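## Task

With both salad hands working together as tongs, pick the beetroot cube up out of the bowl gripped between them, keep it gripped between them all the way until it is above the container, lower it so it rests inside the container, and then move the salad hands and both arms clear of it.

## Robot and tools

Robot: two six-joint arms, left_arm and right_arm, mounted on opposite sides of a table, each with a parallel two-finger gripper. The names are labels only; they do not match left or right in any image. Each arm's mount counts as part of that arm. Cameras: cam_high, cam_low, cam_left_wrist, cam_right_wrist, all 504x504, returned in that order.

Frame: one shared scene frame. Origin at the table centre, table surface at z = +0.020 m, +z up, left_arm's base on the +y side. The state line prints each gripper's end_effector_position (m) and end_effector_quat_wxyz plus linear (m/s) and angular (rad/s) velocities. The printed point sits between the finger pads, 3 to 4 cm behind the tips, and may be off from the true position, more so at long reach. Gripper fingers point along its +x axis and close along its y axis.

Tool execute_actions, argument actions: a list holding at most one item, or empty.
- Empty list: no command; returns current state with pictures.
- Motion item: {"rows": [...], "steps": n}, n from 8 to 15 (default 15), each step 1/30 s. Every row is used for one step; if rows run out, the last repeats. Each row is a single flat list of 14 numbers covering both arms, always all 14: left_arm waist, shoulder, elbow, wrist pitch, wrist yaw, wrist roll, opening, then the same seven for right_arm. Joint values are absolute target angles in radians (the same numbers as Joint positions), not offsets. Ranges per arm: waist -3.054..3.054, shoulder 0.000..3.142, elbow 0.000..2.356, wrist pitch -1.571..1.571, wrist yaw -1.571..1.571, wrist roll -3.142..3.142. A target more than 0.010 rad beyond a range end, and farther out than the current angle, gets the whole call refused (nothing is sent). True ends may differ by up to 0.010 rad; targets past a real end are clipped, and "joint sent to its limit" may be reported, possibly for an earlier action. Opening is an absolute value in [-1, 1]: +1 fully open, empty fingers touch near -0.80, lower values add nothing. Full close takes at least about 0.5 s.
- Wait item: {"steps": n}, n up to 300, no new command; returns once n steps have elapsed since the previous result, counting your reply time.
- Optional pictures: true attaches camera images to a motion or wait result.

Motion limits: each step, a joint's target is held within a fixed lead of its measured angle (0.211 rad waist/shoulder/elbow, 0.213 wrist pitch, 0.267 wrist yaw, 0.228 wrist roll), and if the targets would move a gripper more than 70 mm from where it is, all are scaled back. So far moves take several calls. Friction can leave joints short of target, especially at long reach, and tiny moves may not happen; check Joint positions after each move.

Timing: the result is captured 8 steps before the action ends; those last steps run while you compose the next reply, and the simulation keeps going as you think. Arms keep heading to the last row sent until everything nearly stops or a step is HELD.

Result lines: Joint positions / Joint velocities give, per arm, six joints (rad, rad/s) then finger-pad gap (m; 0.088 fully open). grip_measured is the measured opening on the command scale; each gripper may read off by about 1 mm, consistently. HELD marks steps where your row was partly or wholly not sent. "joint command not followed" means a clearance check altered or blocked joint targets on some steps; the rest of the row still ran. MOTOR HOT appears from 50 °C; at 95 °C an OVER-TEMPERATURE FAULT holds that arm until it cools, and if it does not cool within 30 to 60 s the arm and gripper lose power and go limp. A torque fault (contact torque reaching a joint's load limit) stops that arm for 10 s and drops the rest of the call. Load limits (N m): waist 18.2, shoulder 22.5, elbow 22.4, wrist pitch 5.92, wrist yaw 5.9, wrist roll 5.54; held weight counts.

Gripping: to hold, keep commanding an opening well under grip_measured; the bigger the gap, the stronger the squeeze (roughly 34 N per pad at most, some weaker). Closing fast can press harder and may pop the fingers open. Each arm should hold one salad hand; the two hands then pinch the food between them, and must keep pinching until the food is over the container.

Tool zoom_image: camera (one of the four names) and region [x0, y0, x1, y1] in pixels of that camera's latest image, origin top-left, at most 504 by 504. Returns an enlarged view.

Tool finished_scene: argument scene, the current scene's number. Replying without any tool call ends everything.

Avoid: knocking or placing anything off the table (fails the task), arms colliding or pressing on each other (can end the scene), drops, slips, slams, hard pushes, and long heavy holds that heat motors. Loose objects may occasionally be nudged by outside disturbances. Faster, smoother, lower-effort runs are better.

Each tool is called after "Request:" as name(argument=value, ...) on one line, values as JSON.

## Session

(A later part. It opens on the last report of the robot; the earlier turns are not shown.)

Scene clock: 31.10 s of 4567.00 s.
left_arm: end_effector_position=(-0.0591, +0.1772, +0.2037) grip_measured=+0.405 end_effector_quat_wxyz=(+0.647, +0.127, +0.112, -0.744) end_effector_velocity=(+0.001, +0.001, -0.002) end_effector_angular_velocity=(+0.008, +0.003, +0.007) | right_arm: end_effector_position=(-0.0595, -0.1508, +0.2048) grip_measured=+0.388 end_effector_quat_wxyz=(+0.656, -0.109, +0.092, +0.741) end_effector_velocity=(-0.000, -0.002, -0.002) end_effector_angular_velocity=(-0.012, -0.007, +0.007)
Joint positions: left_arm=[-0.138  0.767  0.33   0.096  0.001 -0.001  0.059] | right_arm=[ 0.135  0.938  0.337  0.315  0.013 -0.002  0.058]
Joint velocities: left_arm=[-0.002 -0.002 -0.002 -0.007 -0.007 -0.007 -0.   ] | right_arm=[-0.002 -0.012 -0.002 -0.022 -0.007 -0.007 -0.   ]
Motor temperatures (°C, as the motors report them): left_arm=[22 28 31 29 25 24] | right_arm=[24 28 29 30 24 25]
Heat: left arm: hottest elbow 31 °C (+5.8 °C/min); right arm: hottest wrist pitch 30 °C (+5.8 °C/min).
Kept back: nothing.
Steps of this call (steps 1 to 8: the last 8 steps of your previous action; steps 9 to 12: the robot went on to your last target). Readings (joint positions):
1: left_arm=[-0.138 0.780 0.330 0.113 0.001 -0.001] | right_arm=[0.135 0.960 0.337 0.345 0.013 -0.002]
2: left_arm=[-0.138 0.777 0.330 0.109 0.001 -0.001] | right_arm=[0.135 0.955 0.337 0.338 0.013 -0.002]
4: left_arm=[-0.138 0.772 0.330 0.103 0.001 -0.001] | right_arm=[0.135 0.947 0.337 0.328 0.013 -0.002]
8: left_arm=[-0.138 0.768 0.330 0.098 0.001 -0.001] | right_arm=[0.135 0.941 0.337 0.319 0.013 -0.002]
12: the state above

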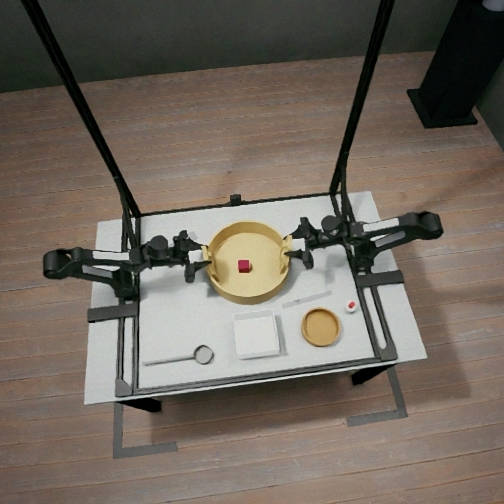

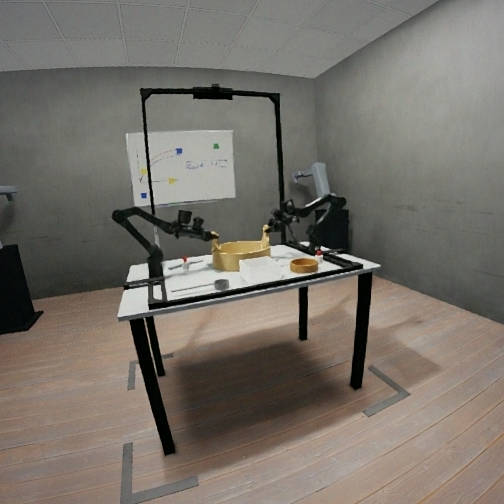

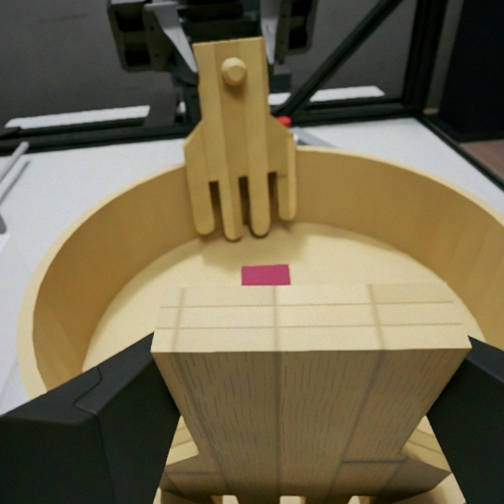

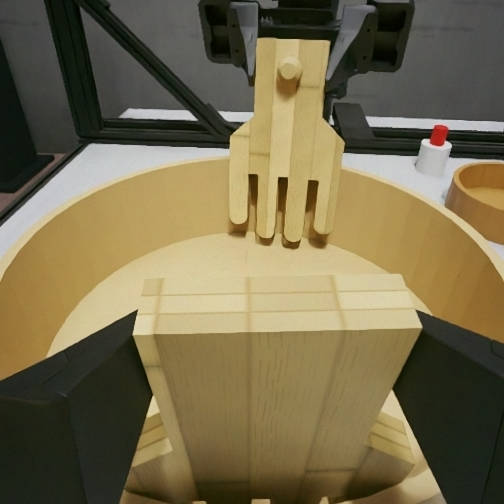

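Request:
execute_actions(actions=[{"rows":[[-0.14,0.76,0.332,0.08,0,0,-1,0.14,0.87,0.33,0.22,0,0,-1]],"steps":12}])

Request:
execute_actions(actions=[{"rows":[[-0.2,0.95,0.28,0.57,-0.15,0,-1,0.2,1.0,0.29,0.62,0.15,0,-1]]}])

Request:
execute_actions(actions=[{"rows":[[-0.23,1.2,0.23,0.96,-0.23,0,-1,0.25,1.2,0.23,0.96,0.26,0,-1]]}])

Request:
execute_actions(actions=[{"rows":[[-0.23,1.35,0.2,1.15,-0.23,0,-1,0.25,1.35,0.2,1.15,0.26,0,-1]],"steps":12}])

Request:
execute_actions(actions=[{"rows":[[-0.23,1.43,0.19,1.23,-0.23,0,-1,0.25,1.43,0.19,1.25,0.26,0,-1],[-0.23,1.43,0.19,1.23,-0.23,0,-1,0.25,1.43,0.19,1.25,0.26,0,-1],[-0.23,1.43,0.19,1.27,-0.23,0,-1,0.25,1.43,0.19,1.3,0.26,0,-1],[-0.23,1.46,0.19,1.29,-0.23,0,-1,0.25,1.46,0.19,1.32,0.26,0,-1],[-0.23,1.51,0.19,1.3,-0.23,0,-1,0.25,1.5,0.19,1.33,0.26,0,-1]]}])

Request:
execute_actions(actions=[{"steps":15}], pictures=true)

Request:
zoom_image(camera="cam_high", region=[200, 220, 300, 300])

Scene clock: 31.93 s of 4567.00 s.
left_arm: end_effector_position=(-0.0591, +0.1775, +0.2037) grip_measured=+0.405 end_effector_quat_wxyz=(+0.647, +0.128, +0.112, -0.744) end_effector_velocity=(+0.001, +0.002, -0.004) end_effector_angular_velocity=(+0.013, +0.003, +0.007) | right_arm: end_effector_position=(-0.0587, -0.1564, +0.2047) grip_measured=+0.389 end_effector_quat_wxyz=(+0.655, -0.114, +0.097, +0.740) end_effector_velocity=(+0.003, -0.028, -0.003) end_effector_angular_velocity=(-0.074, -0.015, +0.007)
Joint positions: left_arm=[-0.138  0.765  0.33   0.094  0.001 -0.001  0.059] | right_arm=[ 0.134  0.9    0.337  0.263  0.013 -0.002  0.058]
Joint velocities: left_arm=[-0.002 -0.002 -0.007 -0.007 -0.007 -0.007  0.   ] | right_arm=[-0.002 -0.183 -0.002 -0.256 -0.007 -0.007 -0.   ]
Motor temperatures (°C, as the motors report them): left_arm=[22 28 31 29 25 24] | right_arm=[24 28 29 30 24 25]
Heat: left arm: hottest elbow 31 °C (+5.6 °C/min); right arm: hottest wrist pitch 30 °C (+5.6 °C/min).
Steps of this call (steps 1 to 21: the robot went on to your last target; steps 22 to 25: the first 4 steps of this action). Readings (joint positions):
22: left_arm=[-0.138 0.765 0.330 0.094 0.001 -0.001] | right_arm=[0.135 0.932 0.337 0.307 0.013 -0.002]
23: left_arm=[-0.138 0.765 0.330 0.094 0.001 -0.001] | right_arm=[0.135 0.920 0.337 0.288 0.013 -0.002]
25: the state above

Scene clock: 32.43 s of 4567.00 s.
left_arm: end_effector_position=(-0.0591, +0.1563, +0.2000) grip_measured=+0.405 end_effector_quat_wxyz=(+0.676, +0.105, +0.078, -0.725) end_effector_velocity=(-0.006, -0.071, +0.151) end_effector_angular_velocity=(-0.923, +0.141, +0.130) | right_arm: end_effector_position=(-0.0610, -0.1456, +0.2119) grip_measured=+0.388 end_effector_quat_wxyz=(+0.679, -0.077, +0.056, +0.728) end_effector_velocity=(+0.002, +0.040, +0.134) end_effector_angular_velocity=(+0.721, +0.089, -0.136)
Joint positions: left_arm=[-0.188  0.922  0.289  0.37  -0.119 -0.002  0.059] | right_arm=[ 0.188  0.983  0.294  0.498  0.119 -0.001  0.058]
Joint velocities: left_arm=[-0.081  0.271 -0.11   1.311 -0.212 -0.022  0.   ] | right_arm=[ 0.071  0.149 -0.042  0.916  0.212 -0.007 -0.   ]
Motor temperatures (°C, as the motors report them): left_arm=[22 28 31 29 25 24] | right_arm=[24 28 29 30 24 25]
Heat: left arm: hottest elbow 31 °C (+5.5 °C/min); right arm: hottest wrist pitch 30 °C (+5.5 °C/min).
Steps of this call (steps 1 to 8: the last 8 steps of your previous action; steps 9 to 15: the first 7 steps of this action). Readings (joint positions):
9: left_arm=[-0.143 0.778 0.328 0.107 -0.012 -0.001] | right_arm=[0.139 0.888 0.335 0.249 0.022 -0.001]
10: left_arm=[-0.156 0.810 0.322 0.161 -0.047 -0.001] | right_arm=[0.153 0.908 0.326 0.299 0.050 -0.001]
12: left_arm=[-0.174 0.876 0.310 0.241 -0.088 -0.001] | right_arm=[0.174 0.951 0.312 0.380 0.087 -0.001]
15: the state above

Scene clock: 32.93 s of 4567.00 s.
left_arm: end_effector_position=(-0.0607, +0.1347, +0.2033) grip_measured=+0.405 end_effector_quat_wxyz=(+0.702, +0.042, +0.028, -0.710) end_effector_velocity=(+0.004, -0.014, +0.021) end_effector_angular_velocity=(-0.415, +0.087, +0.098) | right_arm: end_effector_position=(-0.0628, -0.1338, +0.2085) grip_measured=+0.388 end_effector_quat_wxyz=(+0.705, -0.032, +0.019, +0.708) end_effector_velocity=(+0.005, +0.000, +0.014) end_effector_angular_velocity=(+0.299, +0.053, -0.106)
Joint positions: left_arm=[-0.222  1.161  0.235  0.824 -0.211 -0.001  0.059] | right_arm=[ 0.239  1.172  0.236  0.862  0.236 -0.001  0.058]
Joint velocities: left_arm=[-0.042  0.413 -0.168  1.004 -0.139 -0.007 -0.   ] | right_arm=[ 0.061  0.261 -0.144  0.711  0.168 -0.007  0.   ]
Motor temperatures (°C, as the motors report them): left_arm=[22 28 31 29 25 24] | right_arm=[24 28 29 30 24 25]
Heat: left arm: hottest elbow 31 °C (+5.5 °C/min); right arm: hottest wrist pitch 30 °C (+5.5 °C/min).
Steps of this call (steps 1 to 8: the last 8 steps of your previous action; steps 9 to 15: the first 7 steps of this action). Readings (joint positions):
9: left_arm=[-0.199 0.962 0.281 0.569 -0.151 -0.002] | right_arm=[0.201 1.015 0.288 0.631 0.157 -0.001]
10: left_arm=[-0.205 1.000 0.275 0.632 -0.172 -0.002] | right_arm=[0.212 1.052 0.281 0.693 0.185 -0.001]
12: left_arm=[-0.215 1.084 0.265 0.710 -0.193 -0.001] | right_arm=[0.228 1.120 0.267 0.766 0.212 -0.001]
15: the state above

Scene clock: 33.33 s of 4567.00 s.
left_arm: end_effector_position=(-0.0618, +0.1270, +0.2109) grip_measured=+0.405 end_effector_quat_wxyz=(+0.707, -0.001, +0.000, -0.708) end_effector_velocity=(-0.005, -0.014, -0.138) end_effector_angular_velocity=(+0.259, -0.038, -0.000) | right_arm: end_effector_position=(-0.0639, -0.1277, +0.2109) grip_measured=+0.388 end_effector_quat_wxyz=(+0.710, +0.000, -0.001, +0.704) end_effector_velocity=(-0.009, +0.014, -0.142) end_effector_angular_velocity=(-0.282, -0.078, +0.029)
Joint positions: left_arm=[-0.227  1.286  0.221  1.066 -0.225 -0.001  0.059] | right_arm=[ 0.247  1.287  0.222  1.067  0.255 -0.001  0.058]
Joint velocities: left_arm=[-0.007  0.589 -0.139  0.462 -0.007 -0.022 -0.   ] | right_arm=[ 0.007  0.589 -0.134  0.432 -0.022 -0.007 -0.   ]
Motor temperatures (°C, as the motors report them): left_arm=[22 28 31 29 25 24] | right_arm=[24 27 29 30 24 25]
Heat: left arm: hottest elbow 31 °C (+5.4 °C/min); right arm: hottest wrist pitch 30 °C (+5.4 °C/min).
Steps of this call (steps 1 to 8: the last 8 steps of your previous action; steps 9 to 12: the first 4 steps of this action). Readings (joint positions):
9: left_arm=[-0.227 1.208 0.229 0.967 -0.224 -0.001] | right_arm=[0.246 1.209 0.230 0.968 0.254 -0.001]
10: left_arm=[-0.227 1.238 0.224 1.023 -0.225 -0.001] | right_arm=[0.246 1.238 0.225 1.023 0.255 -0.001]
12: the state above

Scene clock: 33.83 s of 4567.00 s.
left_arm: end_effector_position=(-0.0629, +0.1224, +0.1892) grip_measured=+0.405 end_effector_quat_wxyz=(+0.707, +0.001, +0.002, -0.708) end_effector_velocity=(-0.006, -0.016, -0.117) end_effector_angular_velocity=(+0.302, -0.048, -0.010) | right_arm: end_effector_position=(-0.0647, -0.1231, +0.2015) grip_measured=+0.388 end_effector_quat_wxyz=(+0.711, +0.019, -0.012, +0.703) end_effector_velocity=(+0.000, +0.014, -0.021) end_effector_angular_velocity=(+0.064, +0.024, -0.014)
Joint positions: left_arm=[-0.227  1.454  0.196  1.254 -0.226 -0.001  0.059] | right_arm=[ 0.247  1.444  0.2    1.29   0.259 -0.002  0.058]
Joint velocities: left_arm=[-0.002  0.466 -0.027  0.183  0.007 -0.022 -0.   ] | right_arm=[-0.007  0.33  -0.007  0.403  0.007  0.007 -0.   ]
Motor temperatures (°C, as the motors report them): left_arm=[22 28 31 29 25 24] | right_arm=[24 27 29 30 24 25]
Heat: left arm: hottest elbow 31 °C (+5.3 °C/min); right arm: hottest wrist pitch 30 °C (+5.3 °C/min).
Steps of this call (steps 1 to 8: the last 8 steps of your previous action; steps 9 to 15: the first 7 steps of this action). Readings (joint positions):
9: left_arm=[-0.227 1.348 0.203 1.146 -0.225 -0.001] | right_arm=[0.247 1.346 0.209 1.151 0.257 -0.002]
10: left_arm=[-0.227 1.364 0.202 1.171 -0.226 -0.001] | right_arm=[0.247 1.363 0.206 1.180 0.257 -0.002]
12: left_arm=[-0.227 1.396 0.200 1.204 -0.226 -0.001] | right_arm=[0.247 1.394 0.203 1.224 0.258 -0.002]
15: the state above

Scene clock: 34.33 s of 4567.00 s.
left_arm: end_effector_position=(-0.0632, +0.1219, +0.1785) grip_measured=+0.405 end_effector_quat_wxyz=(+0.706, +0.010, +0.007, -0.708) end_effector_velocity=(+0.003, +0.001, -0.000) end_effector_angular_velocity=(-0.007, +0.008, +0.020) | right_arm: end_effector_position=(-0.0651, -0.1216, +0.1996) grip_measured=+0.388 end_effector_quat_wxyz=(+0.711, +0.023, -0.015, +0.703) end_effector_velocity=(+0.001, +0.000, -0.003) end_effector_angular_velocity=(-0.012, -0.025, -0.001)
Joint positions: left_arm=[-0.228  1.505  0.188  1.291 -0.226 -0.001  0.059] | right_arm=[ 0.248  1.482  0.2    1.337  0.26  -0.002  0.058]
Joint velocities: left_arm=[-0.002  0.007 -0.007  0.022 -0.022 -0.007 -0.   ] | right_arm=[-0.007  0.002 -0.002 -0.007 -0.007 -0.022 -0.   ]
Motor temperatures (°C, as the motors report them): left_arm=[22 28 31 29 25 24] | right_arm=[24 27 29 30 24 25]
Heat: left arm: hottest elbow 31 °C (+5.2 °C/min); right arm: hottest wrist pitch 30 °C (+5.2 °C/min).
Kept back: nothing.
Steps of this call (steps 1 to 8: the last 8 steps of your previous action; steps 9 to 15: the robot went on to your last target). Readings (joint positions):
1: left_arm=[-0.227 1.469 0.195 1.260 -0.226 -0.001] | right_arm=[0.247 1.454 0.200 1.302 0.259 -0.002]
2: left_arm=[-0.227 1.480 0.193 1.266 -0.226 -0.001] | right_arm=[0.247 1.461 0.200 1.310 0.259 -0.002]
4: left_arm=[-0.227 1.492 0.192 1.277 -0.226 -0.001] | right_arm=[0.247 1.470 0.200 1.321 0.259 -0.002]
8: left_arm=[-0.228 1.500 0.189 1.286 -0.226 -0.001] | right_arm=[0.247 1.478 0.200 1.332 0.259 -0.002]
15: the state above

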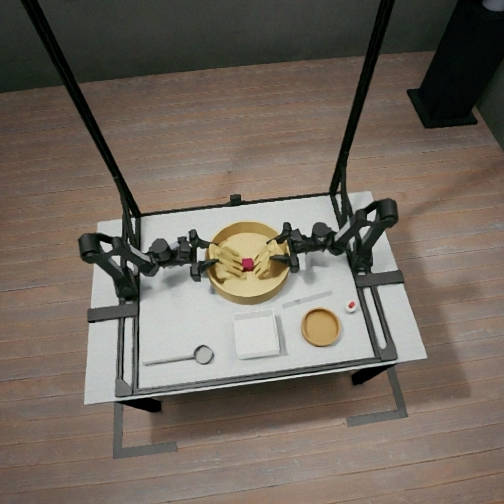

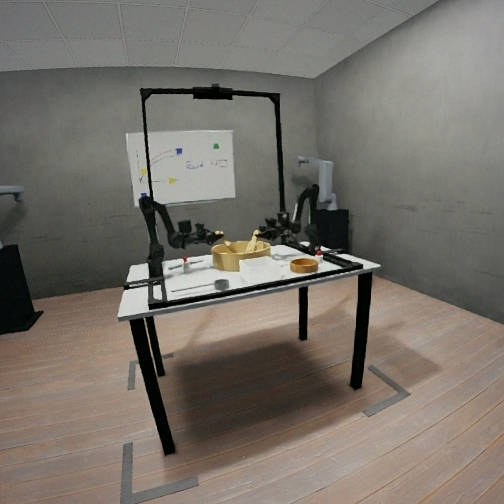

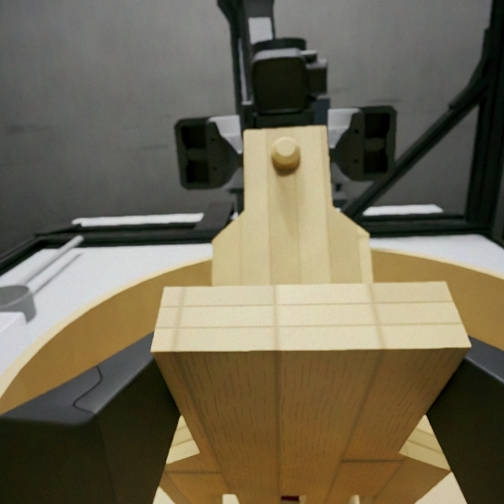

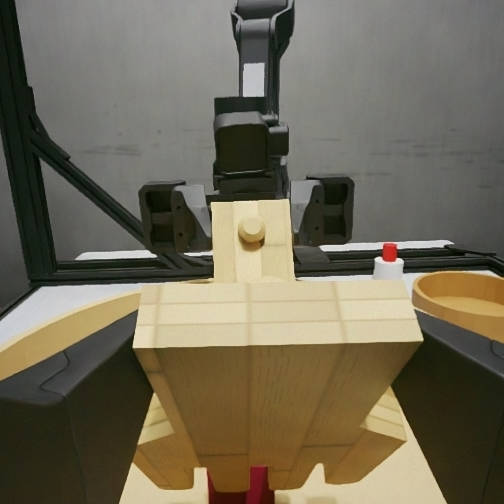

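Region (200, 220, 300, 300) of cam_high's 504x504 image, scaled by 5.040, with more detail than that image has; it fills the top 403 rows of this view, and the rest is white.

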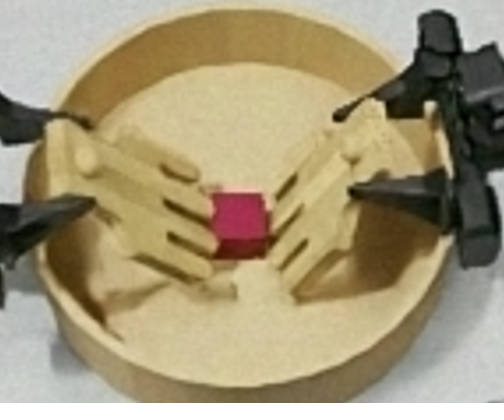

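Request:
execute_actions(actions=[{"rows":[[-0.23,1.51,0.19,1.285,-0.23,0,-1,0.25,1.2,0.128,1.11,0.26,0,-1]]}])

Request:
execute_actions(actions=[{"rows":[[-0.23,1.51,0.19,1.285,-0.23,0,-1,0.25,1.3,0.11,1.13,0.26,0,-1]]}])

Request:
execute_actions(actions=[{"steps":15}], pictures=true)

Request:
zoom_image(camera="cam_high", region=[200, 220, 300, 300])

Scene clock: 34.93 s of 4567.00 s.
left_arm: end_effector_position=(-0.0631, +0.1219, +0.1769) grip_measured=+0.405 end_effector_quat_wxyz=(+0.706, +0.013, +0.009, -0.708) end_effector_velocity=(-0.001, -0.000, -0.009) end_effector_angular_velocity=(+0.040, -0.002, +0.000) | right_arm: end_effector_position=(-0.0595, -0.1445, +0.2015) grip_measured=+0.388 end_effector_quat_wxyz=(+0.711, +0.006, -0.003, +0.703) end_effector_velocity=(+0.007, -0.036, +0.072) end_effector_angular_velocity=(+0.182, +0.039, +0.010)
Joint positions: left_arm=[-0.228  1.507  0.188  1.286 -0.226 -0.001  0.059] | right_arm=[0.248 1.268 0.138 1.144 0.26  0.001 0.058]
Joint velocities: left_arm=[-0.007  0.007  0.002 -0.037 -0.007 -0.007 -0.001] | right_arm=[ 0.002 -0.491 -0.046 -0.256 -0.007 -0.007  0.   ]
Motor temperatures (°C, as the motors report them): left_arm=[22 28 31 29 25 24] | right_arm=[24 27 29 30 24 25]
Heat: left arm: hottest elbow 31 °C (+5.2 °C/min); right arm: hottest wrist pitch 30 °C (+5.2 °C/min).
Steps of this call (steps 1 to 11: the robot went on to your last target; steps 12 to 18: the first 7 steps of this action). Readings (joint positions):
12: left_arm=[-0.228 1.506 0.188 1.291 -0.226 -0.001] | right_arm=[0.248 1.465 0.197 1.322 0.260 -0.001]
13: left_arm=[-0.228 1.506 0.188 1.291 -0.226 -0.001] | right_arm=[0.248 1.423 0.191 1.258 0.260 0.000]
15: left_arm=[-0.228 1.506 0.188 1.291 -0.226 -0.001] | right_arm=[0.248 1.343 0.160 1.188 0.260 0.001]
18: the state above

Scene clock: 35.43 s of 4567.00 s.
left_arm: end_effector_position=(-0.0631, +0.1219, +0.1764) grip_measured=+0.405 end_effector_quat_wxyz=(+0.706, +0.014, +0.010, -0.708) end_effector_velocity=(+0.003, +0.001, -0.005) end_effector_angular_velocity=(+0.021, +0.002, +0.020) | right_arm: end_effector_position=(-0.0585, -0.1484, +0.1821) grip_measured=+0.388 end_effector_quat_wxyz=(+0.711, -0.023, +0.014, +0.703) end_effector_velocity=(-0.002, -0.009, -0.063) end_effector_angular_velocity=(-0.197, -0.056, +0.025)
Joint positions: left_arm=[-0.228  1.507  0.188  1.284 -0.226 -0.001  0.059] | right_arm=[0.248 1.285 0.114 1.118 0.26  0.001 0.058]
Joint velocities: left_arm=[-0.002 -0.002 -0.002 -0.022 -0.022 -0.007 -0.   ] | right_arm=[ 0.002  0.129 -0.066 -0.007 -0.022 -0.007  0.   ]
Motor temperatures (°C, as the motors report them): left_arm=[22 28 31 29 25 24] | right_arm=[24 27 29 30 24 25]
Heat: left arm: hottest elbow 31 °C (+5.1 °C/min); right arm: hottest wrist pitch 30 °C (+5.1 °C/min).
Steps of this call (steps 1 to 8: the last 8 steps of your previous action; steps 9 to 15: the first 7 steps of this action). Readings (joint positions):
9: left_arm=[-0.228 1.507 0.188 1.284 -0.226 -0.001] | right_arm=[0.248 1.222 0.132 1.112 0.260 0.001]
10: left_arm=[-0.228 1.507 0.188 1.284 -0.226 -0.001] | right_arm=[0.248 1.234 0.131 1.121 0.260 0.001]
12: left_arm=[-0.228 1.507 0.188 1.284 -0.226 -0.001] | right_arm=[0.248 1.261 0.126 1.119 0.260 0.001]
15: the state above

Scene clock: 35.93 s of 4567.00 s.
left_arm: end_effector_position=(-0.0631, +0.1219, +0.1764) grip_measured=+0.405 end_effector_quat_wxyz=(+0.706, +0.014, +0.010, -0.708) end_effector_velocity=(+0.000, +0.001, -0.002) end_effector_angular_velocity=(+0.007, +0.005, +0.005) | right_arm: end_effector_position=(-0.0585, -0.1482, +0.1794) grip_measured=+0.388 end_effector_quat_wxyz=(+0.711, -0.026, +0.016, +0.703) end_effector_velocity=(-0.001, -0.002, -0.004) end_effector_angular_velocity=(-0.012, -0.010, +0.010)
Joint positions: left_arm=[-0.228  1.507  0.188  1.284 -0.226 -0.001  0.059] | right_arm=[0.248 1.297 0.112 1.123 0.26  0.001 0.058]
Joint velocities: left_arm=[-0.002 -0.002 -0.002 -0.007 -0.007 -0.007  0.   ] | right_arm=[ 0.002 -0.002 -0.007 -0.007 -0.007 -0.007 -0.   ]
Motor temperatures (°C, as the motors report them): left_arm=[22 28 31 29 25 24] | right_arm=[24 27 29 30 24 25]
Heat: left arm: hottest elbow 31 °C (+5.0 °C/min); right arm: hottest wrist pitch 30 °C (+5.0 °C/min).
Kept back: nothing.
Steps of this call (steps 1 to 8: the last 8 steps of your previous action; steps 9 to 15: the robot went on to your last target). Readings (joint positions):
1: left_arm=[-0.228 1.507 0.188 1.284 -0.226 -0.001] | right_arm=[0.248 1.289 0.113 1.118 0.260 0.001]
2: left_arm=[-0.228 1.507 0.188 1.284 -0.226 -0.001] | right_arm=[0.248 1.291 0.112 1.119 0.260 0.001]
4: left_arm=[-0.228 1.507 0.188 1.284 -0.226 -0.001] | right_arm=[0.248 1.294 0.112 1.122 0.260 0.001]
8: left_arm=[-0.228 1.507 0.188 1.284 -0.226 -0.001] | right_arm=[0.248 1.296 0.112 1.123 0.260 0.001]
15: the state above

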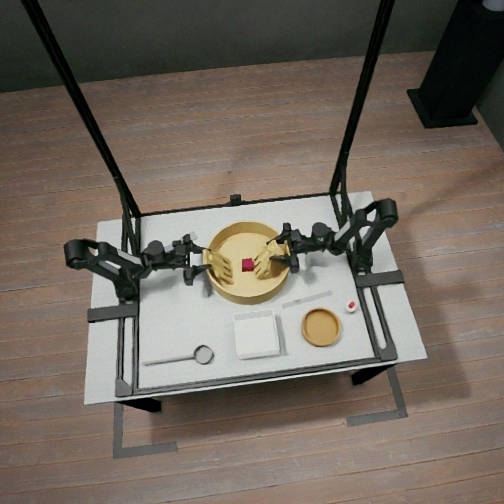

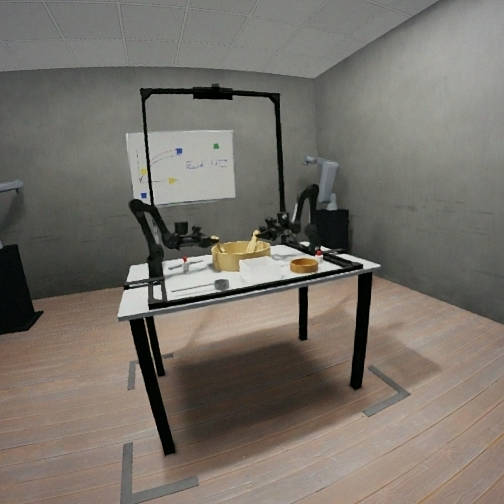

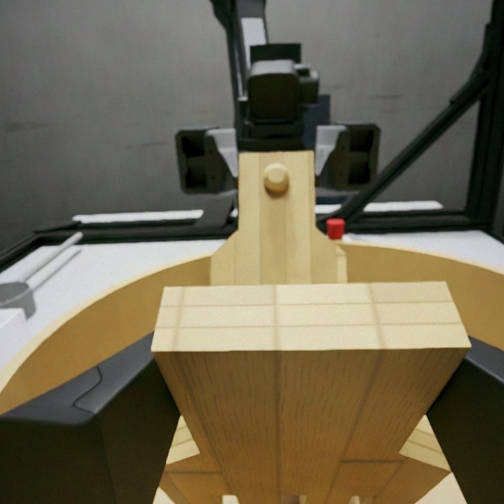

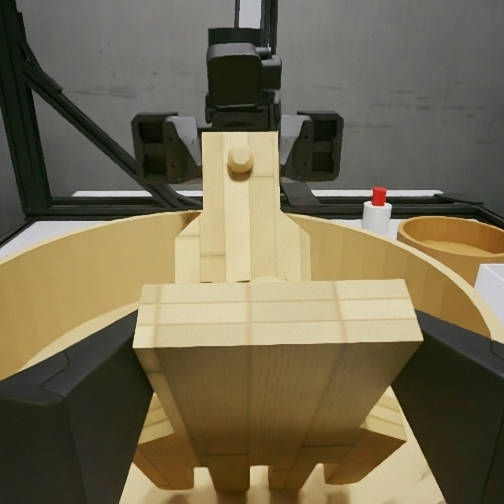

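Region (200, 220, 300, 300) of cam_high's 504x504 image, scaled by 5.040, with more detail than that image has; it fills the top 403 rows of this view, and the rest is white.

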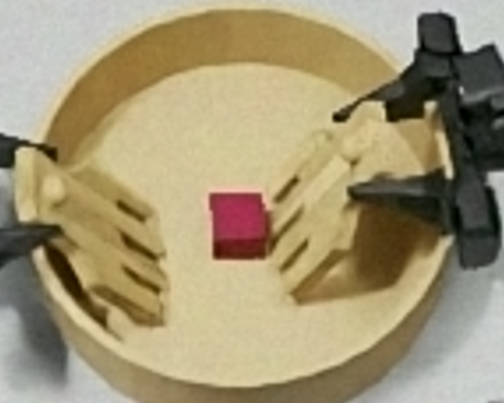

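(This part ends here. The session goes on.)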